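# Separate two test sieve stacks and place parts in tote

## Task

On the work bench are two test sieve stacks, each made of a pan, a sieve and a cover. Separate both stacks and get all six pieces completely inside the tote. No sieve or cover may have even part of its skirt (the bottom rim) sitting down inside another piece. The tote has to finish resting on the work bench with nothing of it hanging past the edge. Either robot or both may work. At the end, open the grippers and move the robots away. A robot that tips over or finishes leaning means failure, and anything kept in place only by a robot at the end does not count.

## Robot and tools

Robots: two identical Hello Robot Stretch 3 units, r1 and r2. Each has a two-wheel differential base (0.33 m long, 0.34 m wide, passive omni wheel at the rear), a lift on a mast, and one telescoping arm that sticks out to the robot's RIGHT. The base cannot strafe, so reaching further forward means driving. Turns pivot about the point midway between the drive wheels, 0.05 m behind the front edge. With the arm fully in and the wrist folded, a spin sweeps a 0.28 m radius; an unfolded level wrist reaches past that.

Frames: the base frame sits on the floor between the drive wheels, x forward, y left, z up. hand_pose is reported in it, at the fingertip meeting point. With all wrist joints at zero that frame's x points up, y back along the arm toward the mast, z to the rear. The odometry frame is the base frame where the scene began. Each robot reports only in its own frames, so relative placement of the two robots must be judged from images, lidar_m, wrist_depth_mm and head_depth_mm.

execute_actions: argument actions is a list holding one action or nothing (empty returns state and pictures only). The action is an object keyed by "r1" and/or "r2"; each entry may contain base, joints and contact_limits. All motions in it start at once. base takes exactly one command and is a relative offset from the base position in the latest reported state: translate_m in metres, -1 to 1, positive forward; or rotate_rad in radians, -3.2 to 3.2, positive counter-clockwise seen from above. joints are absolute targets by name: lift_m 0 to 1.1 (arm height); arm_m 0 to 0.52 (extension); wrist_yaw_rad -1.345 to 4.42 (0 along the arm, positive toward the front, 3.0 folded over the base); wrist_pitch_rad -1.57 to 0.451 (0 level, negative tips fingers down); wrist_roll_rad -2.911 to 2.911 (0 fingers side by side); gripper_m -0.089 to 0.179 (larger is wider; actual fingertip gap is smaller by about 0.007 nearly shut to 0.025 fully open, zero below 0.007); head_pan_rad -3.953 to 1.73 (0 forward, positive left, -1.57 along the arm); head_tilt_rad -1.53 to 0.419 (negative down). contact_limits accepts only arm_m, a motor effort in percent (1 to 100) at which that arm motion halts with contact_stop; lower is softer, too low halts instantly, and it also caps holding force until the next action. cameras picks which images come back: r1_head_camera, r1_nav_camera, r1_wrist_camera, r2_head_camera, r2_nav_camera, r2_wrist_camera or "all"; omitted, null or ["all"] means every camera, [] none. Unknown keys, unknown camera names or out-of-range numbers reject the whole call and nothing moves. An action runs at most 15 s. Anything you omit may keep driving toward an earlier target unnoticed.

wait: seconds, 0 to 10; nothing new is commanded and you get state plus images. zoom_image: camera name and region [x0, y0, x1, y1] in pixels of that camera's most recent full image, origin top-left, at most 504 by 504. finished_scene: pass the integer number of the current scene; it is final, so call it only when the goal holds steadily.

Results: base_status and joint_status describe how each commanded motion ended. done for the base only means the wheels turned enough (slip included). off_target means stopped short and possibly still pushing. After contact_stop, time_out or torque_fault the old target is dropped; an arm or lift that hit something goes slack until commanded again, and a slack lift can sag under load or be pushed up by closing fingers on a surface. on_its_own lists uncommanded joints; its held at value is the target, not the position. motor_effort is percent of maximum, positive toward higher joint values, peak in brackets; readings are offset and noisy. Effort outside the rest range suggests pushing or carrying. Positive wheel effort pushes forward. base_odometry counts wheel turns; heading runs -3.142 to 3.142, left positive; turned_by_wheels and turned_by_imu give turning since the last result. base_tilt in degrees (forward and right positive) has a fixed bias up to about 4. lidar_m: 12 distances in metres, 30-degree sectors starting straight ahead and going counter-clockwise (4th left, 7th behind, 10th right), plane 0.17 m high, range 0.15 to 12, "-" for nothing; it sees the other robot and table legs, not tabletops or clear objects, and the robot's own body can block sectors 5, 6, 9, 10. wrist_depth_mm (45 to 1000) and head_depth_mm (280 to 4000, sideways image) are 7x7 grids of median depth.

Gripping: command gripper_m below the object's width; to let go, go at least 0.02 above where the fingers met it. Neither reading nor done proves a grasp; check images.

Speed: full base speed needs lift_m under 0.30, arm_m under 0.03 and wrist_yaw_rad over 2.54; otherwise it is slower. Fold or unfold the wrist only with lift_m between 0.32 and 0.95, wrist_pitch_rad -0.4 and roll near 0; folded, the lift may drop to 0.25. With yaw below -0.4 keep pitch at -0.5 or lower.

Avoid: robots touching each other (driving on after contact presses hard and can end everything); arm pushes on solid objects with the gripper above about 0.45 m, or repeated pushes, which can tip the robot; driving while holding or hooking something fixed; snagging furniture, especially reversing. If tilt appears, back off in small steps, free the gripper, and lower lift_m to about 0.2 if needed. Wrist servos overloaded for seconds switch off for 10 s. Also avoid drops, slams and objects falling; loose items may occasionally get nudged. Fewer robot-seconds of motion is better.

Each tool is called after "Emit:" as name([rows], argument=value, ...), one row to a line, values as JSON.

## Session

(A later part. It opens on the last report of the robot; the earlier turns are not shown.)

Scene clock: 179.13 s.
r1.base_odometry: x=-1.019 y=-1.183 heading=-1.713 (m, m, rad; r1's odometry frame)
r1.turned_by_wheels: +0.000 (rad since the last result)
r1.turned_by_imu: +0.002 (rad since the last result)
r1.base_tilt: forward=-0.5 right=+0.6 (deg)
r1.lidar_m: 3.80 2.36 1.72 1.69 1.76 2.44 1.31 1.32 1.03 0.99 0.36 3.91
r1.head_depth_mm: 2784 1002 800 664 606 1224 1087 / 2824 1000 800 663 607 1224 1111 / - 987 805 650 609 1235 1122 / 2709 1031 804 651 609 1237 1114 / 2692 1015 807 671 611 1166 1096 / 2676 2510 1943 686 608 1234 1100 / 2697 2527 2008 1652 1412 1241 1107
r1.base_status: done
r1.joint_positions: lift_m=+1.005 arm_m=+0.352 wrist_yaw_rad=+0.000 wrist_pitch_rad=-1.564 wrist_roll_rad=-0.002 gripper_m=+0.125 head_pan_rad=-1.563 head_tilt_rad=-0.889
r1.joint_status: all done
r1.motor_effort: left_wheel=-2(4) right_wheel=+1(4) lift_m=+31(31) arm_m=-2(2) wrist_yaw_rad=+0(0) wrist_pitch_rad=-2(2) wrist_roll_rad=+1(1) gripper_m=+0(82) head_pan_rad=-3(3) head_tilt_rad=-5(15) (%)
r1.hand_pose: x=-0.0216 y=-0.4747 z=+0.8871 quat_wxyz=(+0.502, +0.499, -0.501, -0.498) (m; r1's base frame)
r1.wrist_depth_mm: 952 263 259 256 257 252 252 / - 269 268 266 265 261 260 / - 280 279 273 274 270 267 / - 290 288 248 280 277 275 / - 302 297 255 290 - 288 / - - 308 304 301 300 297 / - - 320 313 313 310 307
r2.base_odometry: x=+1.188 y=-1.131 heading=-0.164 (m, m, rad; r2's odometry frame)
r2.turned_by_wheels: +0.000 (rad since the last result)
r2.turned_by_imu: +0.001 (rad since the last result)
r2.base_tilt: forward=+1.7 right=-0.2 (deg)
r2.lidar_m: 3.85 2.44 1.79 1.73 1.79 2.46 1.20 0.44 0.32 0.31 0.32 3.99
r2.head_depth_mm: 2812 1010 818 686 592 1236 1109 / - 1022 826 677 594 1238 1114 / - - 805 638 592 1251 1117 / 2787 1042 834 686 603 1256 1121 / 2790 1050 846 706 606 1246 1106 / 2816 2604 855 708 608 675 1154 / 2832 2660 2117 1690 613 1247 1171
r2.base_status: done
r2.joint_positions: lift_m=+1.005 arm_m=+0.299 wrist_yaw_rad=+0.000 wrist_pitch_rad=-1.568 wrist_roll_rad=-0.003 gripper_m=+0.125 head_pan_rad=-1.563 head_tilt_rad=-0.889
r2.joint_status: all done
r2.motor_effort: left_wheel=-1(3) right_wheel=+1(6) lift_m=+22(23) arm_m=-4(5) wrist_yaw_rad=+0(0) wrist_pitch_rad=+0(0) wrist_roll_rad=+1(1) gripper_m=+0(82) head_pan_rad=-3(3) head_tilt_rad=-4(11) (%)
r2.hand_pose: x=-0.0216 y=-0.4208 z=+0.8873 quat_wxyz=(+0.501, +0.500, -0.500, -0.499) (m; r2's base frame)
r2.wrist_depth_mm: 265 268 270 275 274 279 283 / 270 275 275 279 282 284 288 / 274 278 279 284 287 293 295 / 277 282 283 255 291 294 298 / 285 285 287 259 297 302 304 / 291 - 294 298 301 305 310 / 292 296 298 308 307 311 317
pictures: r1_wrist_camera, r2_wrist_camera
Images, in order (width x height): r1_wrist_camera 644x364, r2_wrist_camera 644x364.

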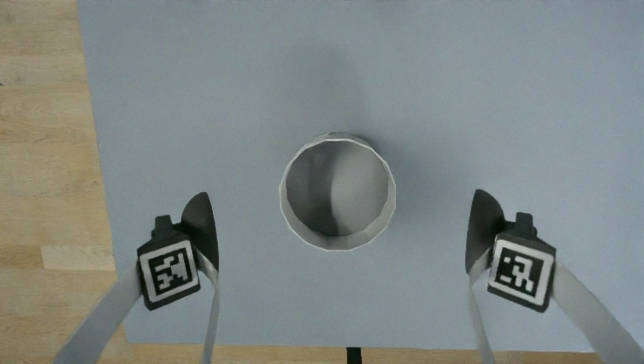

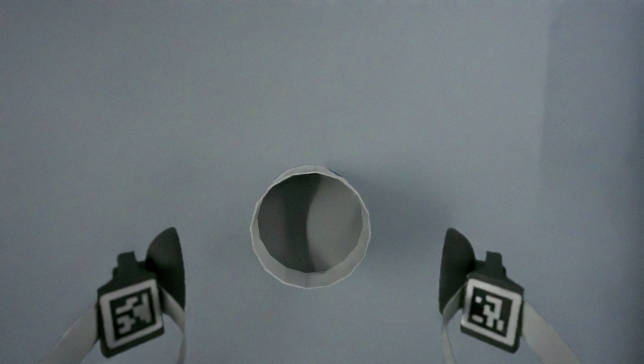

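Emit:
execute_actions([
  {"r1":{"joints":{"lift_m":0.921}},"r2":{"joints":{"lift_m":0.919}}},
], cameras=[])

Emit:
execute_actions([
  {"r1":{"joints":{"gripper_m":0.04}},"r2":{"joints":{"gripper_m":0.04}}},
], cameras=[])

Emit:
execute_actions([
  {"r1":{"joints":{"lift_m":0.95}},"r2":{"joints":{"lift_m":0.95}}},
], cameras=["r1_head_camera","r2_head_camera"])

Scene clock: 189.23 s.
r1.base_odometry: x=-1.019 y=-1.183 heading=-1.713 (m, m, rad; r1's odometry frame)
r1.turned_by_wheels: +0.000 (rad since the last result)
r1.turned_by_imu: +0.001 (rad since the last result)
r1.base_tilt: forward=-0.5 right=+0.6 (deg)
r1.lidar_m: 3.80 2.36 1.72 1.69 1.76 2.43 1.31 1.31 1.03 0.99 0.36 3.94
r1.head_depth_mm: 2616 - 756 666 605 1228 1093 / - 937 801 668 607 1230 1105 / - - 782 651 607 1228 1119 / 2648 1030 779 647 609 1228 1112 / 2692 1016 808 668 611 1161 1093 / 2694 2506 1928 687 610 1229 1101 / 2725 2533 1989 1661 1419 1235 1098
r1.base_status: not commanded
r1.joint_positions: lift_m=+0.921 arm_m=+0.352 wrist_yaw_rad=+0.000 wrist_pitch_rad=-1.564 wrist_roll_rad=-0.002 gripper_m=+0.125 head_pan_rad=-1.563 head_tilt_rad=-0.889
r1.joint_status: all done
r1.motor_effort: left_wheel=-2(2) right_wheel=+1(1) lift_m=+22(27) arm_m=-2(2) wrist_yaw_rad=+0(0) wrist_pitch_rad=-2(2) wrist_roll_rad=+1(1) gripper_m=+0(0) head_pan_rad=-3(3) head_tilt_rad=-5(5) (%)
r1.hand_pose: x=-0.0216 y=-0.4747 z=+0.8035 quat_wxyz=(+0.502, +0.499, -0.501, -0.498) (m; r1's base frame)
r1.wrist_depth_mm: 185 184 182 181 179 178 175 / 192 190 188 186 184 183 183 / 198 196 195 192 191 189 188 / 204 202 200 165 196 195 193 / 213 210 205 172 170 - 202 / 222 217 216 175 175 214 206 / - 230 224 221 222 216 215
r2.base_odometry: x=+1.188 y=-1.131 heading=-0.164 (m, m, rad; r2's odometry frame)
r2.turned_by_wheels: +0.000 (rad since the last result)
r2.turned_by_imu: +0.001 (rad since the last result)
r2.base_tilt: forward=+1.5 right=-0.2 (deg)
r2.lidar_m: 3.83 2.44 1.79 1.73 1.79 2.45 1.21 0.44 0.32 0.31 0.32 4.00
r2.head_depth_mm: 2680 - 798 686 591 1233 1107 / 2716 - 821 704 594 1242 1111 / 2749 - - 635 592 1252 1117 / 2809 1047 840 703 602 1257 1120 / 2798 1055 843 703 606 1247 1110 / 2814 2637 853 711 609 677 1152 / 2828 2631 2119 1685 613 1253 1166
r2.base_status: not commanded
r2.joint_positions: lift_m=+0.919 arm_m=+0.299 wrist_yaw_rad=+0.000 wrist_pitch_rad=-1.568 wrist_roll_rad=-0.003 gripper_m=+0.125 head_pan_rad=-1.563 head_tilt_rad=-0.889
r2.joint_status: all done
r2.motor_effort: left_wheel=-2(2) right_wheel=+1(1) lift_m=+17(20) arm_m=-3(3) wrist_yaw_rad=-1(0) wrist_pitch_rad=+0(0) wrist_roll_rad=+1(1) gripper_m=+0(0) head_pan_rad=-3(3) head_tilt_rad=-3(4) (%)
r2.hand_pose: x=-0.0216 y=-0.4208 z=+0.8015 quat_wxyz=(+0.501, +0.500, -0.500, -0.499) (m; r2's base frame)
r2.wrist_depth_mm: 185 186 189 191 194 195 197 / 188 189 191 194 197 198 200 / 191 194 195 198 200 201 203 / 194 196 198 197 203 205 208 / 197 200 200 169 207 210 211 / 201 - 171 172 174 213 217 / 204 208 208 169 216 219 220
pictures: none
No camera images: the call's "cameras" was empty. Leave "cameras" out to get every camera's image.

Scene clock: 190.57 s.
r1.base_odometry: x=-1.019 y=-1.183 heading=-1.713 (m, m, rad; r1's odometry frame)
r1.turned_by_wheels: +0.000 (rad since the last result)
r1.turned_by_imu: +0.000 (rad since the last result)
r1.base_tilt: forward=-0.3 right=+0.5 (deg)
r1.lidar_m: 3.79 2.36 1.71 1.69 1.76 2.43 1.31 1.31 1.03 0.99 0.36 3.93
r1.head_depth_mm: 2640 - 755 664 605 1224 1090 / - 937 801 665 607 1226 1106 / - - 782 647 610 1231 1121 / 2658 1035 782 642 610 1232 1110 / 2698 1016 807 667 610 1165 1089 / 2694 2513 1942 685 610 1231 1095 / 2717 2502 1994 1660 1418 1241 1101
r1.base_status: not commanded
r1.joint_positions: lift_m=+0.921 arm_m=+0.352 wrist_yaw_rad=+0.000 wrist_pitch_rad=-1.564 wrist_roll_rad=-0.002 gripper_m=+0.041 head_pan_rad=-1.563 head_tilt_rad=-0.889
r1.joint_status: all done
r1.motor_effort: left_wheel=-1(2) right_wheel=+1(1) lift_m=+22(23) arm_m=-2(3) wrist_yaw_rad=+0(0) wrist_pitch_rad=-2(2) wrist_roll_rad=+2(1) gripper_m=-22(100) head_pan_rad=-3(3) head_tilt_rad=-4(5) (%)
r1.hand_pose: x=-0.0216 y=-0.4747 z=+0.8035 quat_wxyz=(+0.502, +0.499, -0.501, -0.498) (m; r1's base frame)
r1.wrist_depth_mm: 185 184 183 181 180 177 177 / 191 190 188 187 185 184 182 / 198 197 194 192 190 190 188 / 205 204 199 160 195 196 193 / 213 211 165 165 163 201 201 / 222 218 217 170 168 208 208 / 230 225 224 222 221 219 214
r2.base_odometry: x=+1.188 y=-1.131 heading=-0.164 (m, m, rad; r2's odometry frame)
r2.turned_by_wheels: +0.000 (rad since the last result)
r2.turned_by_imu: +0.000 (rad since the last result)
r2.base_tilt: forward=+1.6 right=-0.2 (deg)
r2.lidar_m: 3.84 2.44 1.79 1.73 1.79 2.46 1.20 0.44 0.32 0.31 0.32 3.99
r2.head_depth_mm: 2694 - 798 686 594 1234 1107 / 2665 - 820 693 593 1235 1114 / 2683 - - 631 590 1245 1120 / 2821 1045 839 701 601 1259 1117 / 2813 1052 844 704 604 1237 1110 / 2821 2652 853 710 608 676 1152 / 2820 2621 2137 1674 613 1253 1169
r2.base_status: not commanded
r2.joint_positions: lift_m=+0.919 arm_m=+0.299 wrist_yaw_rad=+0.000 wrist_pitch_rad=-1.568 wrist_roll_rad=-0.003 gripper_m=+0.041 head_pan_rad=-1.563 head_tilt_rad=-0.889
r2.joint_status: all done
r2.motor_effort: left_wheel=-1(2) right_wheel=+1(1) lift_m=+18(17) arm_m=-3(4) wrist_yaw_rad=+0(0) wrist_pitch_rad=+0(0) wrist_roll_rad=+1(1) gripper_m=-22(100) head_pan_rad=-3(3) head_tilt_rad=-4(3) (%)
r2.hand_pose: x=-0.0216 y=-0.4208 z=+0.8015 quat_wxyz=(+0.501, +0.500, -0.500, -0.499) (m; r2's base frame)
r2.wrist_depth_mm: 184 186 188 191 193 195 197 / 188 192 192 194 195 197 200 / 191 193 194 196 200 202 204 / 196 197 198 195 202 205 207 / 198 200 165 165 207 210 212 / 202 203 166 168 168 212 215 / 205 206 168 168 215 216 218
pictures: none
No camera images: the call's "cameras" was empty. Leave "cameras" out to get every camera's image.

Scene clock: 191.63 s.
r1.base_odometry: x=-1.019 y=-1.183 heading=-1.713 (m, m, rad; r1's odometry frame)
r1.turned_by_wheels: +0.000 (rad since the last result)
r1.turned_by_imu: +0.000 (rad since the last result)
r1.base_tilt: forward=-0.4 right=+0.6 (deg)
r1.lidar_m: 3.81 2.37 1.72 1.69 1.76 2.44 1.31 1.31 1.03 0.99 0.36 3.92
r1.head_depth_mm: - - 779 665 605 1223 1085 / - 970 800 664 607 1229 1111 / - 973 788 647 607 1233 1125 / 2697 1050 803 637 608 1238 1116 / 2683 1009 807 671 610 1172 1098 / 2703 2507 1952 687 610 1241 1092 / 2704 2503 2003 1669 1425 1240 1098
r1.base_status: not commanded
r1.joint_positions: lift_m=+0.950 arm_m=+0.352 wrist_yaw_rad=+0.000 wrist_pitch_rad=-1.564 wrist_roll_rad=-0.002 gripper_m=+0.041 head_pan_rad=-1.563 head_tilt_rad=-0.889
r1.joint_status: all done
r1.motor_effort: left_wheel=-2(2) right_wheel=+1(0) lift_m=+31(35) arm_m=-1(2) wrist_yaw_rad=+0(1) wrist_pitch_rad=-2(2) wrist_roll_rad=+2(1) gripper_m=-23(23) head_pan_rad=-3(3) head_tilt_rad=-4(5) (%)
r1.hand_pose: x=-0.0216 y=-0.4747 z=+0.8321 quat_wxyz=(+0.502, +0.499, -0.501, -0.498) (m; r1's base frame)
r1.wrist_depth_mm: 211 209 208 207 205 204 201 / 221 218 215 213 213 210 208 / 230 224 222 220 219 217 215 / - 232 230 160 223 225 220 / - 241 166 166 164 231 230 / - 250 248 170 168 239 238 / - 260 257 253 252 250 245
r2.base_odometry: x=+1.188 y=-1.131 heading=-0.164 (m, m, rad; r2's odometry frame)
r2.turned_by_wheels: +0.000 (rad since the last result)
r2.turned_by_imu: +0.000 (rad since the last result)
r2.base_tilt: forward=+1.7 right=-0.2 (deg)
r2.lidar_m: 3.84 2.45 1.79 1.73 1.79 2.46 1.21 0.44 0.32 0.31 0.32 4.00
r2.head_depth_mm: - 949 817 685 591 1236 1113 / - 941 823 690 597 1247 1110 / - - - 600 598 1253 1116 / 2839 1045 840 669 603 1243 1117 / 2819 1052 844 702 605 1243 1109 / 2803 2638 851 709 609 676 1154 / 2823 2629 2129 1667 612 1254 1174
r2.base_status: not commanded
r2.joint_positions: lift_m=+0.950 arm_m=+0.299 wrist_yaw_rad=+0.000 wrist_pitch_rad=-1.567 wrist_roll_rad=-0.003 gripper_m=+0.041 head_pan_rad=-1.563 head_tilt_rad=-0.889
r2.joint_status: all done
r2.motor_effort: left_wheel=-2(2) right_wheel=+1(1) lift_m=+24(24) arm_m=-4(3) wrist_yaw_rad=+0(0) wrist_pitch_rad=+0(0) wrist_roll_rad=+0(0) gripper_m=-22(21) head_pan_rad=-3(3) head_tilt_rad=-4(3) (%)
r2.hand_pose: x=-0.0216 y=-0.4210 z=+0.8322 quat_wxyz=(+0.502, +0.500, -0.500, -0.499) (m; r2's base frame)
r2.wrist_depth_mm: 213 216 218 221 224 225 228 / 217 219 222 225 225 229 231 / 222 225 227 228 231 232 237 / 225 226 230 230 236 238 240 / 228 232 164 164 240 241 245 / 233 234 165 168 167 246 250 / 237 239 169 168 248 251 255
pictures: r1_head_camera (sideways: a quarter turn clockwise sets it upright), r2_head_camera (sideways: a quarter turn clockwise sets it upright)
Images, in order (width x height): r1_head_camera 896x504, r2_head_camera 896x504.

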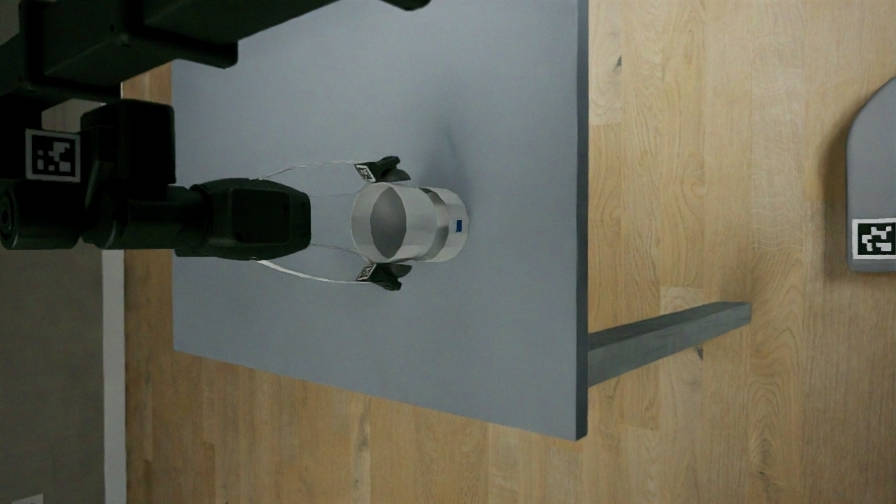

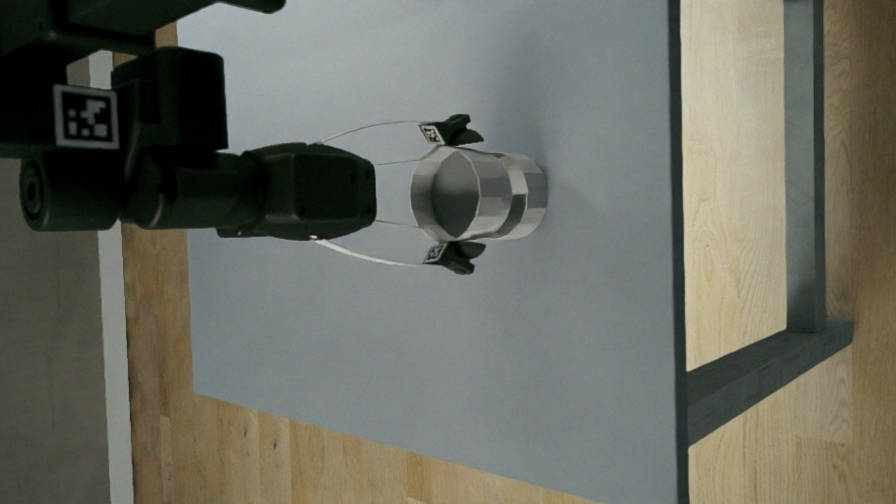

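Emit:
execute_actions([
  {"r1":{"base":{"translate_m":-0.42},"joints":{"lift_m":1.03,"arm_m":0.33,"head_tilt_rad":-0.8}},"r2":{"base":{"translate_m":-0.462},"joints":{"lift_m":1.03,"arm_m":0.478,"head_tilt_rad":-0.8}}},
], cameras=["r2_wrist_camera","r2_head_camera"])

Emit:
execute_actions([
  {"r1":{"base":{"translate_m":-0.122}},"r2":{"joints":{"lift_m":0.903}}},
], cameras=["r1_wrist_camera","r2_wrist_camera","r1_head_camera"])

Scene clock: 206.03 s.
r1.base_odometry: x=-0.959 y=-0.767 heading=-1.713 (m, m, rad; r1's odometry frame)
r1.turned_by_wheels: +0.000 (rad since the last result)
r1.turned_by_imu: +0.002 (rad since the last result)
r1.base_tilt: forward=-0.3 right=+0.5 (deg)
r1.lidar_m: 4.20 2.34 1.75 1.70 1.77 2.45 4.51 0.91 1.02 0.98 1.03 0.63
r1.head_depth_mm: 587 2705 821 662 601 1242 1110 / - 2821 866 664 605 1238 1114 / - 2808 868 639 600 1248 1112 / 2665 2857 876 669 602 1239 1106 / 2643 2839 907 728 605 1255 1112 / 2636 2847 915 727 605 1257 1120 / 2665 2872 913 728 608 1246 1116
r1.base_status: done
r1.joint_positions: lift_m=+1.030 arm_m=+0.330 wrist_yaw_rad=+0.000 wrist_pitch_rad=-1.564 wrist_roll_rad=-0.002 gripper_m=+0.041 head_pan_rad=-1.563 head_tilt_rad=-0.804
r1.joint_status: all done
r1.motor_effort: left_wheel=-1(6) right_wheel=+1(5) lift_m=+32(30) arm_m=-1(4) wrist_yaw_rad=+0(0) wrist_pitch_rad=-2(2) wrist_roll_rad=+1(1) gripper_m=-22(23) head_pan_rad=-3(3) head_tilt_rad=+1(13) (%)
r1.hand_pose: x=-0.0216 y=-0.4527 z=+0.9121 quat_wxyz=(+0.502, +0.499, -0.501, -0.498) (m; r1's base frame)
r1.wrist_depth_mm: 289 286 283 282 274 270 256 / 299 295 292 288 285 276 279 / 308 305 297 296 218 223 212 / 318 317 310 160 214 303 301 / 328 329 166 166 164 315 311 / 338 337 336 170 168 323 324 / - - - - - - -
r2.base_odometry: x=+0.733 y=-1.055 heading=-0.164 (m, m, rad; r2's odometry frame)
r2.turned_by_wheels: +0.000 (rad since the last result)
r2.turned_by_imu: +0.004 (rad since the last result)
r2.base_tilt: forward=+1.6 right=-0.1 (deg)
r2.lidar_m: 4.31 2.44 1.79 1.73 1.80 2.46 4.39 0.44 0.32 0.31 0.32 0.44
r2.head_depth_mm: 757 2711 922 659 630 555 1172 / 2780 2729 875 752 634 557 1181 / - 2763 848 758 637 559 1180 / 2764 2928 859 742 640 563 1186 / 2737 2960 928 749 644 553 1199 / 2729 2988 966 778 648 558 1202 / 2746 3019 982 781 656 561 1210
r2.base_status: done
r2.joint_positions: lift_m=+1.030 arm_m=+0.478 wrist_yaw_rad=+0.000 wrist_pitch_rad=-1.567 wrist_roll_rad=-0.003 gripper_m=+0.041 head_pan_rad=-1.563 head_tilt_rad=-0.804
r2.joint_status: all done
r2.motor_effort: left_wheel=-1(5) right_wheel=+2(3) lift_m=+23(23) arm_m=+4(4) wrist_yaw_rad=+0(1) wrist_pitch_rad=-1(1) wrist_roll_rad=+1(1) gripper_m=-21(22) head_pan_rad=-3(3) head_tilt_rad=+1(8) (%)
r2.hand_pose: x=-0.0216 y=-0.5995 z=+0.9122 quat_wxyz=(+0.502, +0.500, -0.500, -0.499) (m; r2's base frame)
r2.wrist_depth_mm: 290 218 293 273 300 272 306 / 293 217 297 297 306 273 312 / 297 301 303 307 307 274 317 / 302 306 307 307 315 274 326 / 308 310 165 164 316 274 332 / 312 317 166 167 166 269 336 / 320 322 168 169 320 252 341
pictures: r2_head_camera (sideways: a quarter turn clockwise sets it upright), r2_wrist_camera
Images, in order (width x height): r2_head_camera 896x504, r2_wrist_camera 644x364.

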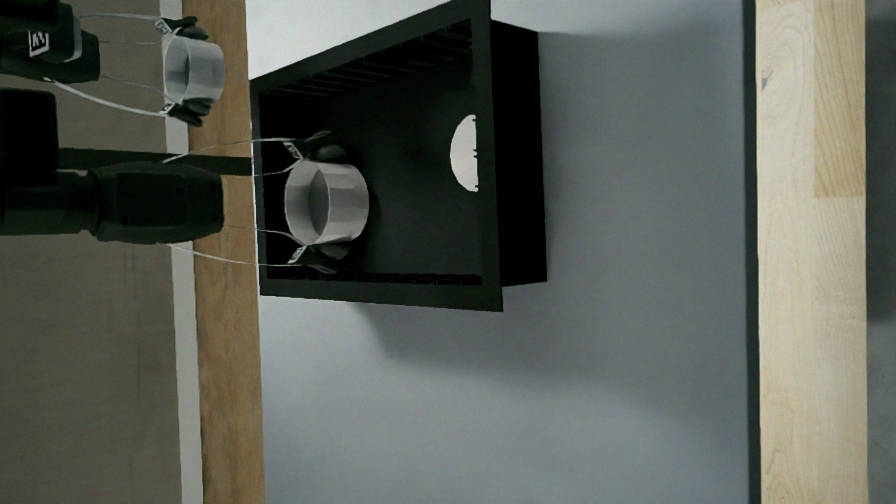

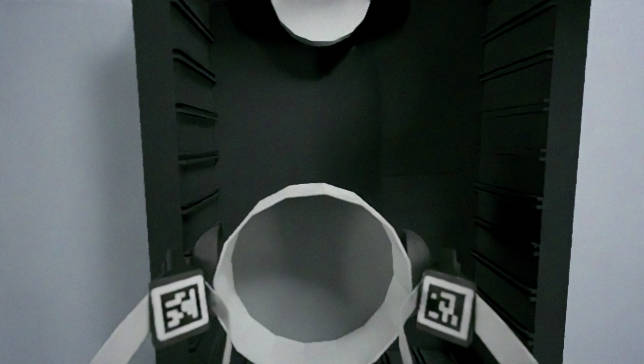

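Scene clock: 208.20 s.
r1.base_odometry: x=-0.942 y=-0.646 heading=-1.713 (m, m, rad; r1's odometry frame)
r1.turned_by_wheels: +0.000 (rad since the last result)
r1.turned_by_imu: +0.000 (rad since the last result)
r1.base_tilt: forward=-0.4 right=+0.6 (deg)
r1.lidar_m: 4.33 2.35 1.75 1.70 1.77 2.45 4.40 0.80 1.01 0.98 1.02 0.74
r1.head_depth_mm: 2683 2851 904 721 600 1244 1103 / - 2848 843 665 602 1244 1107 / - 660 831 644 602 1247 1116 / 701 2866 863 643 602 1245 1116 / 2629 2869 875 679 605 1252 1119 / 2672 2875 913 727 607 1248 1113 / 2678 2872 916 728 607 1246 1123
r1.base_status: done
r1.joint_positions: lift_m=+1.030 arm_m=+0.330 wrist_yaw_rad=+0.000 wrist_pitch_rad=-1.564 wrist_roll_rad=-0.002 gripper_m=+0.041 head_pan_rad=-1.563 head_tilt_rad=-0.804
r1.joint_status: not commanded
r1.motor_effort: left_wheel=-2(6) right_wheel=+1(4) lift_m=+32(31) arm_m=-2(2) wrist_yaw_rad=+0(1) wrist_pitch_rad=-2(2) wrist_roll_rad=+2(1) gripper_m=-22(23) head_pan_rad=-3(3) head_tilt_rad=+2(2) (%)
r1.hand_pose: x=-0.0216 y=-0.4527 z=+0.9121 quat_wxyz=(+0.502, +0.499, -0.501, -0.498) (m; r1's base frame)
r1.wrist_depth_mm: 287 283 277 278 254 268 199 / 298 293 286 288 264 271 211 / 307 305 238 292 258 223 288 / 319 315 311 159 215 304 302 / 328 328 166 166 163 313 310 / 342 338 342 169 168 323 320 / - - - - - - -
r2.base_odometry: x=+0.733 y=-1.055 heading=-0.164 (m, m, rad; r2's odometry frame)
r2.turned_by_wheels: +0.000 (rad since the last result)
r2.turned_by_imu: +0.001 (rad since the last result)
r2.base_tilt: forward=+1.6 right=-0.2 (deg)
r2.lidar_m: 4.28 2.44 1.79 1.73 1.80 2.47 4.40 0.44 0.32 0.31 0.32 0.44
r2.head_depth_mm: 2749 - - 652 630 552 1173 / 2630 2698 875 748 633 557 1172 / 742 - 878 722 636 560 1183 / 2670 2962 884 737 639 562 1187 / 2752 2948 929 751 644 553 1185 / 2693 2981 969 773 649 556 1203 / 2720 2985 980 781 652 561 1199
r2.base_status: not commanded
r2.joint_positions: lift_m=+0.903 arm_m=+0.478 wrist_yaw_rad=+0.000 wrist_pitch_rad=-1.567 wrist_roll_rad=-0.003 gripper_m=+0.041 head_pan_rad=-1.563 head_tilt_rad=-0.804
r2.joint_status: all done
r2.motor_effort: left_wheel=-2(1) right_wheel=+2(1) lift_m=+18(20) arm_m=+3(3) wrist_yaw_rad=+1(0) wrist_pitch_rad=-1(1) wrist_roll_rad=+0(1) gripper_m=-22(22) head_pan_rad=-3(3) head_tilt_rad=+0(1) (%)
r2.hand_pose: x=-0.0216 y=-0.5995 z=+0.7855 quat_wxyz=(+0.502, +0.500, -0.500, -0.499) (m; r2's base frame)
r2.wrist_depth_mm: 120 167 170 174 175 177 177 / 119 167 174 175 178 178 180 / 120 166 177 179 179 182 183 / 119 165 179 180 183 185 185 / 119 164 164 164 186 189 187 / 119 149 166 167 167 194 188 / 118 164 169 169 171 196 189
pictures: r1_head_camera (sideways: a quarter turn clockwise sets it upright), r1_wrist_camera, r2_wrist_camera
Images, in order (width x height): r1_head_camera 896x504, r1_wrist_camera 644x364, r2_wrist_camera 644x364.

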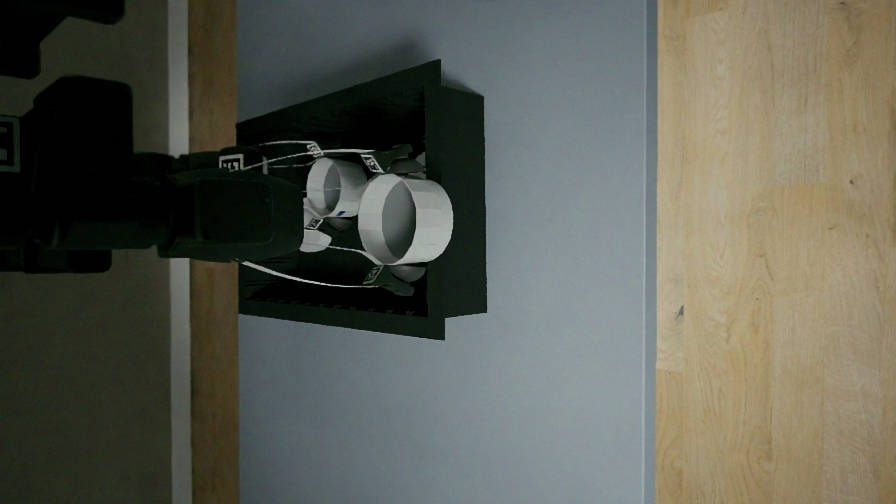

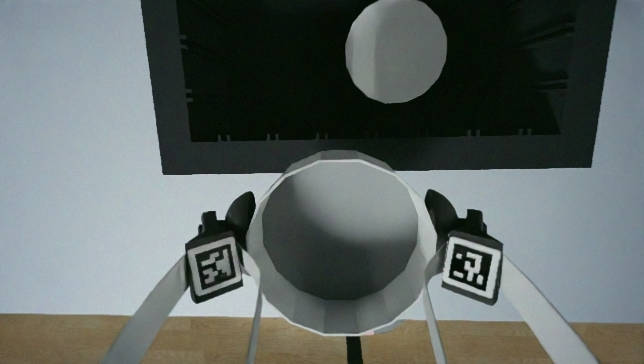

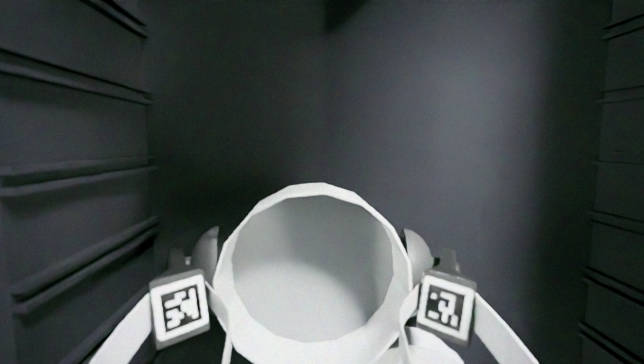

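Emit:
execute_actions([
  {"r2":{"joints":{"lift_m":0.901,"gripper_m":0.105}}},
], cameras=[])

Emit:
execute_actions([
  {"r2":{"joints":{"lift_m":1.005}}},
], cameras=["r2_wrist_camera"])

Emit:
execute_actions([
  {"r2":{"base":{"translate_m":0.2},"joints":{"arm_m":0.299,"gripper_m":0.125}},"r1":{"joints":{"arm_m":0.508}}},
], cameras=["r1_wrist_camera"])

Emit:
execute_actions([
  {"r2":{"base":{"translate_m":0.262},"joints":{"head_tilt_rad":-0.9}},"r1":{"joints":{"lift_m":0.905}}},
], cameras=["r1_wrist_camera","r2_wrist_camera"])

Scene clock: 216.90 s.
r1.base_odometry: x=-0.942 y=-0.646 heading=-1.713 (m, m, rad; r1's odometry frame)
r1.turned_by_wheels: +0.000 (rad since the last result)
r1.turned_by_imu: +0.001 (rad since the last result)
r1.base_tilt: forward=-0.5 right=+0.7 (deg)
r1.lidar_m: 4.33 2.35 1.75 1.70 1.77 2.45 4.39 0.80 1.02 0.98 1.02 0.74
r1.head_depth_mm: 2674 2839 900 721 603 1240 1105 / - 2839 810 666 601 1240 1107 / - 665 837 642 604 1245 1111 / 704 2847 846 642 606 1241 1115 / 2671 2887 875 682 605 1254 1114 / 2656 2799 913 729 605 1250 1116 / 2648 2893 915 733 608 1250 1122
r1.base_status: not commanded
r1.joint_positions: lift_m=+1.030 arm_m=+0.330 wrist_yaw_rad=+0.000 wrist_pitch_rad=-1.564 wrist_roll_rad=-0.002 gripper_m=+0.041 head_pan_rad=-1.563 head_tilt_rad=-0.804
r1.joint_status: not commanded
r1.motor_effort: left_wheel=-1(1) right_wheel=+1(1) lift_m=+31(32) arm_m=-2(1) wrist_yaw_rad=+0(0) wrist_pitch_rad=-2(2) wrist_roll_rad=+1(1) gripper_m=-23(22) head_pan_rad=-4(3) head_tilt_rad=+2(1) (%)
r1.hand_pose: x=-0.0216 y=-0.4527 z=+0.9121 quat_wxyz=(+0.502, +0.499, -0.501, -0.498) (m; r1's base frame)
r1.wrist_depth_mm: 285 283 278 276 259 271 197 / 297 293 285 286 264 271 211 / 306 304 238 294 260 223 288 / 314 317 309 161 215 303 300 / 330 326 166 165 163 313 312 / 338 337 339 169 168 324 321 / - - - - - - -
r2.base_odometry: x=+0.733 y=-1.055 heading=-0.164 (m, m, rad; r2's odometry frame)
r2.turned_by_wheels: +0.000 (rad since the last result)
r2.turned_by_imu: +0.001 (rad since the last result)
r2.base_tilt: forward=+1.7 right=-0.2 (deg)
r2.lidar_m: 4.29 2.44 1.79 1.72 1.79 2.46 4.41 0.44 0.32 0.31 0.32 0.44
r2.head_depth_mm: 2712 - - 648 630 555 1178 / 2659 2742 873 751 632 557 1174 / 743 - 872 732 637 560 1189 / 2681 2959 888 730 641 562 1184 / 2738 2998 931 749 646 556 1191 / 2747 2988 970 775 648 558 1200 / 2713 2987 978 783 652 558 1200
r2.base_status: not commanded
r2.joint_positions: lift_m=+0.901 arm_m=+0.478 wrist_yaw_rad=+0.000 wrist_pitch_rad=-1.568 wrist_roll_rad=-0.002 gripper_m=+0.105 head_pan_rad=-1.563 head_tilt_rad=-0.804
r2.joint_status: all done
r2.motor_effort: left_wheel=-2(1) right_wheel=+2(2) lift_m=+17(19) arm_m=+3(3) wrist_yaw_rad=+0(0) wrist_pitch_rad=+0(0) wrist_roll_rad=+0(1) gripper_m=+0(89) head_pan_rad=-3(3) head_tilt_rad=+1(1) (%)
r2.hand_pose: x=-0.0216 y=-0.5992 z=+0.7836 quat_wxyz=(+0.501, +0.500, -0.500, -0.499) (m; r2's base frame)
r2.wrist_depth_mm: 120 166 168 171 173 175 175 / 120 167 172 174 176 177 179 / 120 166 175 176 179 181 181 / 119 166 178 178 181 184 184 / 119 164 164 164 184 188 187 / 118 142 165 167 168 192 188 / 118 167 168 169 169 195 188
pictures: none
No camera images: the call's "cameras" was empty. Leave "cameras" out to get every camera's image.

Scene clock: 218.67 s.
r1.base_odometry: x=-0.942 y=-0.646 heading=-1.713 (m, m, rad; r1's odometry frame)
r1.turned_by_wheels: +0.000 (rad since the last result)
r1.turned_by_imu: +0.000 (rad since the last result)
r1.base_tilt: forward=-0.3 right=+0.6 (deg)
r1.lidar_m: 4.31 2.35 1.76 1.70 1.77 2.45 4.39 0.80 1.02 0.98 1.03 0.74
r1.head_depth_mm: 2668 2850 902 721 600 1241 1107 / - 2833 808 665 602 1242 1112 / - 887 841 643 603 1249 1107 / 2650 2814 871 644 605 1246 1116 / 2607 2826 879 683 605 1254 1118 / 2604 2839 911 729 604 1257 1119 / 2631 2836 916 730 608 1254 1119
r1.base_status: not commanded
r1.joint_positions: lift_m=+1.030 arm_m=+0.330 wrist_yaw_rad=+0.000 wrist_pitch_rad=-1.564 wrist_roll_rad=-0.002 gripper_m=+0.041 head_pan_rad=-1.563 head_tilt_rad=-0.804
r1.joint_status: not commanded
r1.motor_effort: left_wheel=-1(1) right_wheel=+1(1) lift_m=+32(32) arm_m=-2(2) wrist_yaw_rad=+0(0) wrist_pitch_rad=-2(2) wrist_roll_rad=+1(1) gripper_m=-22(22) head_pan_rad=-3(3) head_tilt_rad=+2(2) (%)
r1.hand_pose: x=-0.0216 y=-0.4527 z=+0.9121 quat_wxyz=(+0.502, +0.499, -0.501, -0.498) (m; r1's base frame)
r1.wrist_depth_mm: 287 280 276 278 259 271 197 / 297 295 287 288 265 272 209 / 309 301 239 290 259 222 287 / 318 313 309 160 215 303 302 / 327 326 166 165 164 314 310 / 347 335 339 170 169 325 320 / - - - - - - -
r2.base_odometry: x=+0.733 y=-1.055 heading=-0.164 (m, m, rad; r2's odometry frame)
r2.turned_by_wheels: +0.000 (rad since the last result)
r2.turned_by_imu: +0.000 (rad since the last result)
r2.base_tilt: forward=+1.7 right=-0.2 (deg)
r2.lidar_m: 4.30 2.45 1.79 1.72 1.80 2.47 4.40 0.43 0.32 0.31 0.32 0.44
r2.head_depth_mm: 2813 2908 922 659 632 556 1175 / 2766 2896 875 752 632 557 1189 / - 2668 879 738 638 561 1182 / 2753 2967 882 739 639 562 1189 / 2698 2996 931 749 646 554 1191 / 2721 3032 967 774 647 558 1194 / 2724 2973 973 783 652 560 1210
r2.base_status: not commanded
r2.joint_positions: lift_m=+1.005 arm_m=+0.478 wrist_yaw_rad=+0.000 wrist_pitch_rad=-1.568 wrist_roll_rad=-0.002 gripper_m=+0.105 head_pan_rad=-1.563 head_tilt_rad=-0.804
r2.joint_status: all done
r2.motor_effort: left_wheel=-1(2) right_wheel=+2(2) lift_m=+22(23) arm_m=+3(4) wrist_yaw_rad=+0(0) wrist_pitch_rad=+0(0) wrist_roll_rad=+0(0) gripper_m=+0(0) head_pan_rad=-3(3) head_tilt_rad=+2(1) (%)
r2.hand_pose: x=-0.0216 y=-0.5992 z=+0.8873 quat_wxyz=(+0.501, +0.500, -0.500, -0.499) (m; r2's base frame)
r2.wrist_depth_mm: 265 185 268 255 275 273 197 / 270 197 268 275 277 270 206 / 274 197 276 281 282 274 205 / 278 195 284 268 287 274 210 / 282 215 286 274 293 274 217 / 288 288 293 274 279 257 216 / 294 213 295 301 284 278 311
pictures: r2_wrist_camera
Images, in order (width x height): r2_wrist_camera 644x364.

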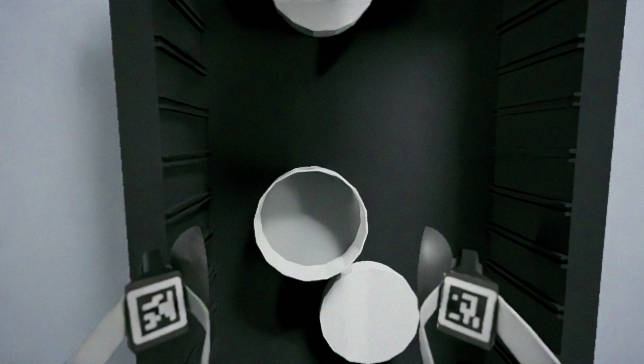

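Scene clock: 221.63 s.
r1.base_odometry: x=-0.942 y=-0.646 heading=-1.713 (m, m, rad; r1's odometry frame)
r1.turned_by_wheels: +0.000 (rad since the last result)
r1.turned_by_imu: +0.001 (rad since the last result)
r1.base_tilt: forward=-0.5 right=+0.6 (deg)
r1.lidar_m: 4.33 2.34 1.76 1.70 1.77 2.45 4.39 0.80 1.02 0.98 1.03 0.74
r1.head_depth_mm: 784 2817 899 723 601 1238 1112 / 2561 2686 843 665 603 1241 1110 / 2681 2827 813 667 604 1243 1108 / 2626 2848 816 668 604 1243 1111 / 2610 2823 877 680 605 1239 1116 / 2642 2839 915 729 606 1255 1114 / 2648 2894 917 729 606 1252 1124
r1.base_status: not commanded
r1.joint_positions: lift_m=+1.030 arm_m=+0.508 wrist_yaw_rad=+0.000 wrist_pitch_rad=-1.564 wrist_roll_rad=-0.002 gripper_m=+0.041 head_pan_rad=-1.563 head_tilt_rad=-0.803
r1.joint_status: all done
r1.motor_effort: left_wheel=-1(1) right_wheel=+1(1) lift_m=+31(32) arm_m=+3(1) wrist_yaw_rad=+0(0) wrist_pitch_rad=-2(2) wrist_roll_rad=+1(1) gripper_m=-23(22) head_pan_rad=-3(3) head_tilt_rad=+1(1) (%)
r1.hand_pose: x=-0.0216 y=-0.6302 z=+0.9121 quat_wxyz=(+0.502, +0.499, -0.501, -0.498) (m; r1's base frame)
r1.wrist_depth_mm: 289 284 277 276 262 255 197 / 299 291 286 282 267 270 209 / 307 302 295 292 293 273 288 / 317 314 275 159 301 274 295 / 330 323 166 166 164 255 306 / 338 337 289 169 168 240 321 / 353 354 266 271 290 272 334
r2.base_odometry: x=+0.930 y=-1.088 heading=-0.164 (m, m, rad; r2's odometry frame)
r2.turned_by_wheels: +0.000 (rad since the last result)
r2.turned_by_imu: +0.000 (rad since the last result)
r2.base_tilt: forward=+1.7 right=-0.1 (deg)
r2.lidar_m: 4.10 2.44 1.79 1.73 1.79 2.46 4.60 0.44 0.32 0.31 0.32 0.44
r2.head_depth_mm: 2757 2844 880 726 629 554 1168 / - 2600 876 709 633 557 1178 / - - - 763 637 559 1178 / 2742 2973 952 788 641 562 1193 / 2724 2974 961 775 646 565 1194 / 2745 2986 974 778 649 558 1203 / 2722 2983 975 782 649 560 1209
r2.base_status: done
r2.joint_positions: lift_m=+1.005 arm_m=+0.299 wrist_yaw_rad=+0.000 wrist_pitch_rad=-1.568 wrist_roll_rad=-0.002 gripper_m=+0.125 head_pan_rad=-1.563 head_tilt_rad=-0.804
r2.joint_status: all done
r2.motor_effort: left_wheel=-2(2) right_wheel=+1(7) lift_m=+22(22) arm_m=-4(5) wrist_yaw_rad=+0(0) wrist_pitch_rad=+0(0) wrist_roll_rad=+0(0) gripper_m=+0(80) head_pan_rad=-3(3) head_tilt_rad=+1(1) (%)
r2.hand_pose: x=-0.0216 y=-0.4208 z=+0.8873 quat_wxyz=(+0.501, +0.500, -0.500, -0.499) (m; r2's base frame)
r2.wrist_depth_mm: 267 269 272 274 276 241 260 / 270 272 275 278 282 244 264 / 274 276 281 283 286 243 287 / 280 281 283 288 293 204 206 / 284 288 292 293 296 301 303 / 291 - 296 299 303 309 313 / 294 297 300 304 309 313 316
pictures: r1_wrist_camera
Images, in order (width x height): r1_wrist_camera 644x364.

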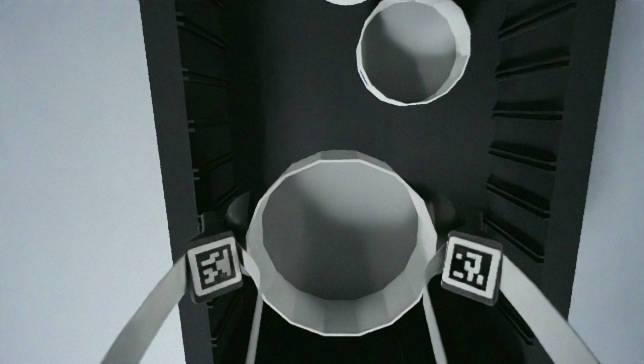

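Scene clock: 225.20 s.
r1.base_odometry: x=-0.942 y=-0.646 heading=-1.713 (m, m, rad; r1's odometry frame)
r1.turned_by_wheels: +0.000 (rad since the last result)
r1.turned_by_imu: +0.001 (rad since the last result)
r1.base_tilt: forward=-0.6 right=+0.5 (deg)
r1.lidar_m: 4.35 2.34 1.75 1.70 1.77 2.45 4.39 0.80 1.01 0.98 1.02 0.74
r1.head_depth_mm: 2576 2865 - - 589 1242 1107 / 2586 - 801 666 603 1238 1106 / 2482 2699 861 669 603 1250 1117 / 2601 2855 874 670 604 1246 1115 / 2618 2834 876 682 605 1247 1112 / 2605 2847 914 731 606 1251 1114 / 2629 2859 913 730 607 1254 1114
r1.base_status: not commanded
r1.joint_positions: lift_m=+0.905 arm_m=+0.508 wrist_yaw_rad=+0.000 wrist_pitch_rad=-1.564 wrist_roll_rad=-0.002 gripper_m=+0.041 head_pan_rad=-1.563 head_tilt_rad=-0.803
r1.joint_status: all done
r1.motor_effort: left_wheel=-1(1) right_wheel=+1(1) lift_m=+22(27) arm_m=+3(2) wrist_yaw_rad=+0(0) wrist_pitch_rad=-2(2) wrist_roll_rad=+1(1) gripper_m=-23(23) head_pan_rad=-3(3) head_tilt_rad=+0(2) (%)
r1.hand_pose: x=-0.0216 y=-0.6302 z=+0.7875 quat_wxyz=(+0.502, +0.499, -0.501, -0.498) (m; r1's base frame)
r1.wrist_depth_mm: 121 161 164 163 145 144 143 / 121 160 170 168 149 148 164 / 120 160 175 173 173 172 168 / 119 159 181 160 176 177 173 / 119 158 166 165 164 182 179 / 119 147 197 169 167 187 180 / 116 168 204 200 173 193 172
r2.base_odometry: x=+1.188 y=-1.131 heading=-0.164 (m, m, rad; r2's odometry frame)
r2.turned_by_wheels: +0.000 (rad since the last result)
r2.turned_by_imu: +0.000 (rad since the last result)
r2.base_tilt: forward=+1.8 right=-0.3 (deg)
r2.lidar_m: 3.85 2.45 1.78 1.73 1.80 2.47 1.20 0.44 0.32 0.31 0.32 3.96
r2.head_depth_mm: 2797 1009 817 686 592 1239 1105 / - 1020 820 676 594 1239 1120 / - - 805 694 597 1236 1120 / 2818 1045 834 692 602 1251 1120 / 2748 1052 844 706 604 1240 1116 / 2784 2612 850 708 609 675 1149 / 2833 2658 2115 1697 611 1251 1178
r2.base_status: done
r2.joint_positions: lift_m=+1.005 arm_m=+0.299 wrist_yaw_rad=+0.000 wrist_pitch_rad=-1.568 wrist_roll_rad=-0.002 gripper_m=+0.125 head_pan_rad=-1.563 head_tilt_rad=-0.889
r2.joint_status: all done
r2.motor_effort: left_wheel=-2(2) right_wheel=+1(6) lift_m=+24(23) arm_m=-4(4) wrist_yaw_rad=+0(0) wrist_pitch_rad=+0(0) wrist_roll_rad=+0(1) gripper_m=+0(0) head_pan_rad=-3(3) head_tilt_rad=-4(12) (%)
r2.hand_pose: x=-0.0216 y=-0.4208 z=+0.8873 quat_wxyz=(+0.501, +0.500, -0.500, -0.499) (m; r2's base frame)
r2.wrist_depth_mm: 266 270 272 274 277 281 285 / 273 271 275 281 281 286 287 / 272 277 279 284 283 291 294 / 277 281 286 287 291 296 302 / 285 286 290 291 298 299 303 / 289 - 296 297 301 307 310 / 293 297 302 304 309 313 315
pictures: r1_wrist_camera, r2_wrist_camera
Images, in order (width x height): r1_wrist_camera 644x364, r2_wrist_camera 644x364.

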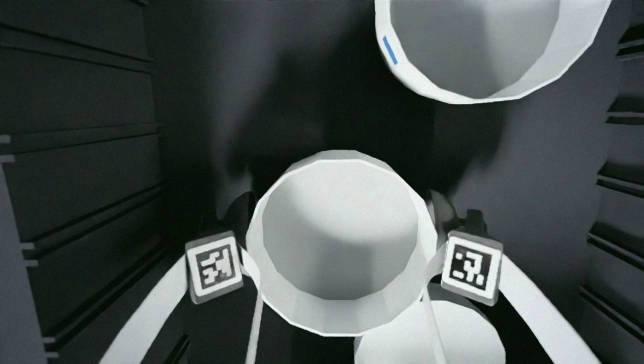

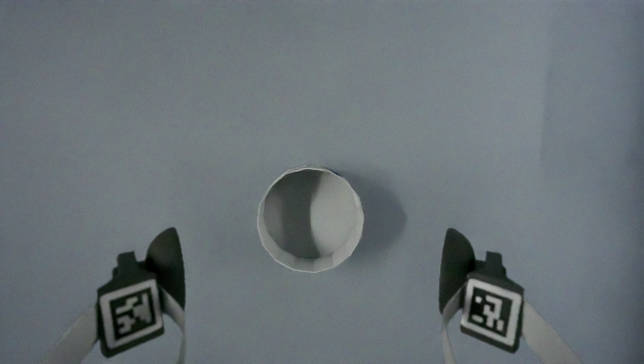

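Emit:
execute_actions([
  {"r1":{"joints":{"lift_m":0.903,"gripper_m":0.105}},"r2":{"joints":{"lift_m":0.897}}},
], cameras=[])

Emit:
execute_actions([
  {"r1":{"joints":{"lift_m":1.005}},"r2":{"joints":{"gripper_m":0.04}}},
], cameras=["r1_wrist_camera","r2_wrist_camera"])

Emit:
execute_actions([
  {"r1":{"base":{"translate_m":0.542},"joints":{"arm_m":0.352,"gripper_m":0.125}},"r2":{"base":{"translate_m":-0.51},"joints":{"lift_m":1.03,"arm_m":0.40}}},
], cameras=["r1_wrist_camera","r2_wrist_camera"])

Scene clock: 234.40 s.
r1.base_odometry: x=-0.942 y=-0.646 heading=-1.713 (m, m, rad; r1's odometry frame)
r1.turned_by_wheels: +0.000 (rad since the last result)
r1.turned_by_imu: +0.001 (rad since the last result)
r1.base_tilt: forward=-0.5 right=+0.4 (deg)
r1.lidar_m: 4.34 2.35 1.76 1.70 1.77 2.46 4.39 0.80 1.02 0.98 1.03 0.74
r1.head_depth_mm: 2569 2831 - - 586 1242 1107 / 2578 - 803 667 601 1240 1112 / 2547 2719 855 665 603 1241 1110 / 2630 2824 874 667 605 1247 1105 / 2642 2834 873 679 605 1250 1114 / 2626 2875 915 730 608 1250 1113 / 2633 2885 920 730 607 1246 1114
r1.base_status: not commanded
r1.joint_positions: lift_m=+0.903 arm_m=+0.508 wrist_yaw_rad=+0.000 wrist_pitch_rad=-1.566 wrist_roll_rad=-0.002 gripper_m=+0.105 head_pan_rad=-1.563 head_tilt_rad=-0.803
r1.joint_status: all done
r1.motor_effort: left_wheel=-2(1) right_wheel=+1(1) lift_m=+22(27) arm_m=+2(2) wrist_yaw_rad=+0(0) wrist_pitch_rad=-1(2) wrist_roll_rad=+1(1) gripper_m=+0(91) head_pan_rad=-3(3) head_tilt_rad=+2(2) (%)
r1.hand_pose: x=-0.0216 y=-0.6299 z=+0.7856 quat_wxyz=(+0.502, +0.499, -0.500, -0.499) (m; r1's base frame)
r1.wrist_depth_mm: 121 161 163 162 144 143 140 / 121 160 167 167 148 147 161 / 120 160 173 172 171 169 167 / 120 160 179 161 174 175 171 / 119 154 167 167 164 180 177 / 119 140 195 170 167 - 176 / 117 168 200 198 172 192 164
r2.base_odometry: x=+1.188 y=-1.131 heading=-0.164 (m, m, rad; r2's odometry frame)
r2.turned_by_wheels: +0.000 (rad since the last result)
r2.turned_by_imu: +0.001 (rad since the last result)
r2.base_tilt: forward=+1.6 right=-0.2 (deg)
r2.lidar_m: 3.84 2.44 1.79 1.73 1.79 2.46 1.21 0.44 0.32 0.31 0.32 4.00
r2.head_depth_mm: 2773 - 819 687 591 1234 1104 / 2747 - 798 693 595 1241 1117 / 2861 - - 672 597 1252 1121 / 2759 1040 840 702 602 1254 1122 / 2846 1050 843 702 604 1237 1113 / 2808 2662 854 712 609 676 1149 / 2850 2618 2120 1708 612 1256 1180
r2.base_status: not commanded
r2.joint_positions: lift_m=+0.897 arm_m=+0.299 wrist_yaw_rad=+0.000 wrist_pitch_rad=-1.568 wrist_roll_rad=-0.002 gripper_m=+0.125 head_pan_rad=-1.563 head_tilt_rad=-0.889
r2.joint_status: all done
r2.motor_effort: left_wheel=-1(1) right_wheel=+1(1) lift_m=+17(24) arm_m=-4(3) wrist_yaw_rad=+0(0) wrist_pitch_rad=-1(0) wrist_roll_rad=+0(0) gripper_m=+0(0) head_pan_rad=-3(3) head_tilt_rad=-4(3) (%)
r2.hand_pose: x=-0.0216 y=-0.4208 z=+0.7795 quat_wxyz=(+0.501, +0.500, -0.500, -0.499) (m; r2's base frame)
r2.wrist_depth_mm: 164 167 168 170 171 173 175 / 167 169 171 172 175 176 179 / 172 172 173 176 178 180 182 / 173 176 177 177 180 183 185 / 175 176 179 180 183 185 188 / 179 - 181 183 184 190 191 / 182 185 186 173 191 194 196
pictures: none
No camera images: the call's "cameras" was empty. Leave "cameras" out to get every camera's image.

Scene clock: 236.17 s.
r1.base_odometry: x=-0.942 y=-0.646 heading=-1.713 (m, m, rad; r1's odometry frame)
r1.turned_by_wheels: +0.000 (rad since the last result)
r1.turned_by_imu: +0.000 (rad since the last result)
r1.base_tilt: forward=-0.4 right=+0.5 (deg)
r1.lidar_m: 4.32 2.34 1.75 1.70 1.77 2.45 4.41 0.80 1.02 0.98 1.02 0.74
r1.head_depth_mm: - 2690 902 722 602 1237 1102 / 2672 2858 839 664 602 1240 1104 / 2714 2835 845 667 604 1244 1105 / 2651 2733 872 670 606 1244 1110 / 2622 2847 863 682 604 1245 1115 / 2629 2909 912 729 606 1254 1116 / 2634 2873 917 730 607 1260 1117
r1.base_status: not commanded
r1.joint_positions: lift_m=+1.005 arm_m=+0.508 wrist_yaw_rad=+0.000 wrist_pitch_rad=-1.566 wrist_roll_rad=-0.002 gripper_m=+0.105 head_pan_rad=-1.563 head_tilt_rad=-0.803
r1.joint_status: all done
r1.motor_effort: left_wheel=-1(1) right_wheel=+1(1) lift_m=+31(32) arm_m=+3(2) wrist_yaw_rad=+0(0) wrist_pitch_rad=-1(1) wrist_roll_rad=+1(1) gripper_m=+0(0) head_pan_rad=-3(3) head_tilt_rad=+2(2) (%)
r1.hand_pose: x=-0.0216 y=-0.6299 z=+0.8871 quat_wxyz=(+0.502, +0.499, -0.500, -0.499) (m; r1's base frame)
r1.wrist_depth_mm: 264 184 256 254 236 234 177 / 273 194 264 264 243 252 179 / 282 198 271 271 269 265 188 / 293 285 282 264 274 274 198 / 305 295 293 273 272 240 199 / 312 308 301 300 275 - 210 / 327 317 264 291 286 264 302
r2.base_odometry: x=+1.188 y=-1.131 heading=-0.164 (m, m, rad; r2's odometry frame)
r2.turned_by_wheels: +0.000 (rad since the last result)
r2.turned_by_imu: +0.000 (rad since the last result)
r2.base_tilt: forward=+1.7 right=-0.2 (deg)
r2.lidar_m: 3.84 2.43 1.79 1.73 1.79 2.47 1.20 0.44 0.32 0.31 0.32 4.00
r2.head_depth_mm: 2751 - 819 687 591 1239 1107 / 2705 - 803 693 594 1241 1114 / 2748 - - 681 601 1249 1114 / 2822 1036 840 701 599 1260 1123 / 2794 1057 845 709 606 1244 1109 / 2802 2664 854 708 610 677 1147 / 2820 2675 2108 1682 614 1256 1175
r2.base_status: not commanded
r2.joint_positions: lift_m=+0.897 arm_m=+0.299 wrist_yaw_rad=+0.000 wrist_pitch_rad=-1.571 wrist_roll_rad=-0.002 gripper_m=+0.041 head_pan_rad=-1.563 head_tilt_rad=-0.889
r2.joint_status: all done
r2.motor_effort: left_wheel=-1(1) right_wheel=+1(1) lift_m=+16(18) arm_m=-4(3) wrist_yaw_rad=+0(0) wrist_pitch_rad=+1(0) wrist_roll_rad=+0(1) gripper_m=-23(100) head_pan_rad=-3(3) head_tilt_rad=-4(3) (%)
r2.hand_pose: x=-0.0216 y=-0.4202 z=+0.7797 quat_wxyz=(+0.500, +0.500, -0.499, -0.500) (m; r2's base frame)
r2.wrist_depth_mm: 165 166 168 170 172 174 176 / 168 170 171 173 174 176 179 / 171 172 175 177 177 180 182 / 173 174 177 177 181 183 185 / 177 178 179 179 183 186 189 / 180 181 180 182 174 190 193 / 183 186 188 172 192 194 195
pictures: r1_wrist_camera, r2_wrist_camera
Images, in order (width x height): r1_wrist_camera 644x364, r2_wrist_camera 644x364.

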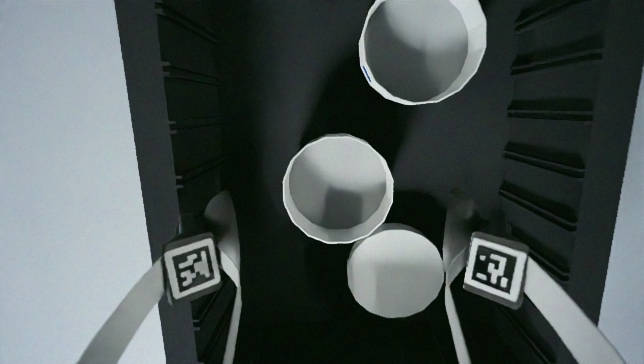

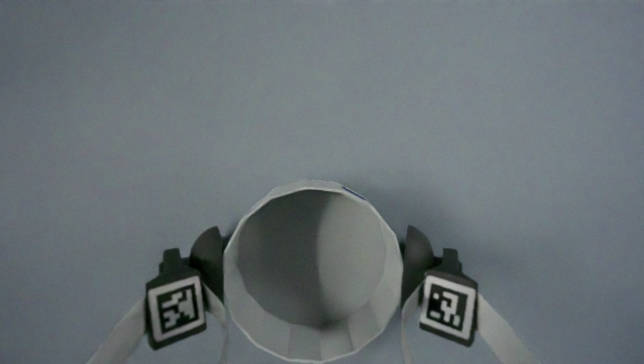

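Scene clock: 242.53 s.
r1.base_odometry: x=-1.019 y=-1.183 heading=-1.713 (m, m, rad; r1's odometry frame)
r1.turned_by_wheels: +0.000 (rad since the last result)
r1.turned_by_imu: +0.002 (rad since the last result)
r1.base_tilt: forward=-0.5 right=+0.5 (deg)
r1.lidar_m: 3.80 2.36 1.72 1.69 1.76 2.44 1.31 1.32 1.02 0.99 0.36 3.94
r1.head_depth_mm: - 2733 902 718 600 1241 1106 / 2653 2864 901 723 602 1246 1108 / - 2881 888 725 605 1270 1108 / 2631 2845 880 725 603 1274 1110 / 2669 2840 911 728 606 1041 1098 / 2643 2851 2235 796 606 1245 1114 / 2640 2848 2269 1802 1488 1277 1114
r1.base_status: done
r1.joint_positions: lift_m=+1.005 arm_m=+0.352 wrist_yaw_rad=+0.000 wrist_pitch_rad=-1.566 wrist_roll_rad=-0.002 gripper_m=+0.125 head_pan_rad=-1.563 head_tilt_rad=-0.803
r1.joint_status: all done
r1.motor_effort: left_wheel=-2(3) right_wheel=+1(4) lift_m=+31(30) arm_m=-2(9) wrist_yaw_rad=+0(0) wrist_pitch_rad=-1(1) wrist_roll_rad=+1(1) gripper_m=+0(81) head_pan_rad=-3(3) head_tilt_rad=+2(2) (%)
r1.hand_pose: x=-0.0216 y=-0.4743 z=+0.8871 quat_wxyz=(+0.502, +0.499, -0.500, -0.499) (m; r1's base frame)
r1.wrist_depth_mm: 974 262 261 258 255 253 249 / - 270 268 266 264 259 260 / - 280 279 273 272 271 266 / - 291 286 284 279 278 274 / - 300 295 295 294 - 284 / - - 309 307 301 302 298 / - - 320 314 312 308 307
r2.base_odometry: x=+0.685 y=-1.047 heading=-0.164 (m, m, rad; r2's odometry frame)
r2.turned_by_wheels: +0.000 (rad since the last result)
r2.turned_by_imu: +0.003 (rad since the last result)
r2.base_tilt: forward=+1.6 right=-0.1 (deg)
r2.lidar_m: 4.34 2.44 1.79 1.73 1.80 2.47 4.36 0.44 0.32 0.31 0.32 0.44
r2.head_depth_mm: 2795 1011 819 673 590 1242 1111 / 2846 1013 745 646 595 1247 1114 / - 890 633 654 597 1241 1120 / 2811 901 758 656 601 1235 1122 / 2822 1048 773 657 604 1245 1130 / 2814 2644 852 707 607 1250 1140 / 2832 2646 860 712 611 1257 1147
r2.base_status: done
r2.joint_positions: lift_m=+1.030 arm_m=+0.400 wrist_yaw_rad=+0.000 wrist_pitch_rad=-1.568 wrist_roll_rad=-0.002 gripper_m=+0.041 head_pan_rad=-1.563 head_tilt_rad=-0.889
r2.joint_status: all done
r2.motor_effort: left_wheel=-1(5) right_wheel=+2(4) lift_m=+23(25) arm_m=+3(4) wrist_yaw_rad=+0(0) wrist_pitch_rad=+0(1) wrist_roll_rad=+1(1) gripper_m=-22(22) head_pan_rad=-3(3) head_tilt_rad=-3(4) (%)
r2.hand_pose: x=-0.0216 y=-0.5213 z=+0.9122 quat_wxyz=(+0.501, +0.500, -0.500, -0.499) (m; r2's base frame)
r2.wrist_depth_mm: 248 266 291 278 297 234 309 / 249 265 281 300 302 235 312 / 300 264 287 306 306 238 316 / 301 260 305 287 314 238 326 / 307 260 179 179 286 329 331 / 311 244 180 182 175 334 336 / 320 232 233 173 240 341 344
pictures: r1_wrist_camera, r2_wrist_camera
Images, in order (width x height): r1_wrist_camera 644x364, r2_wrist_camera 644x364.

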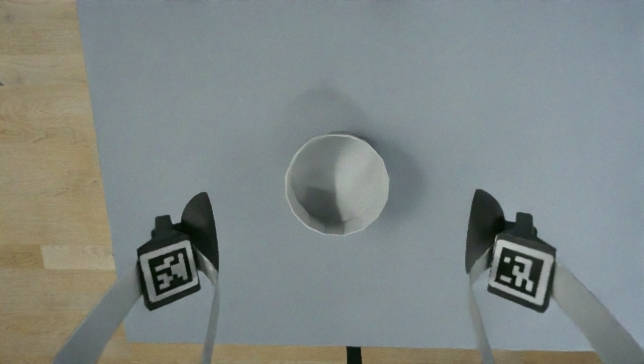

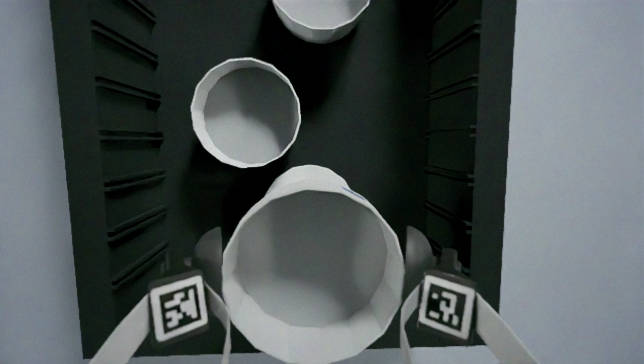

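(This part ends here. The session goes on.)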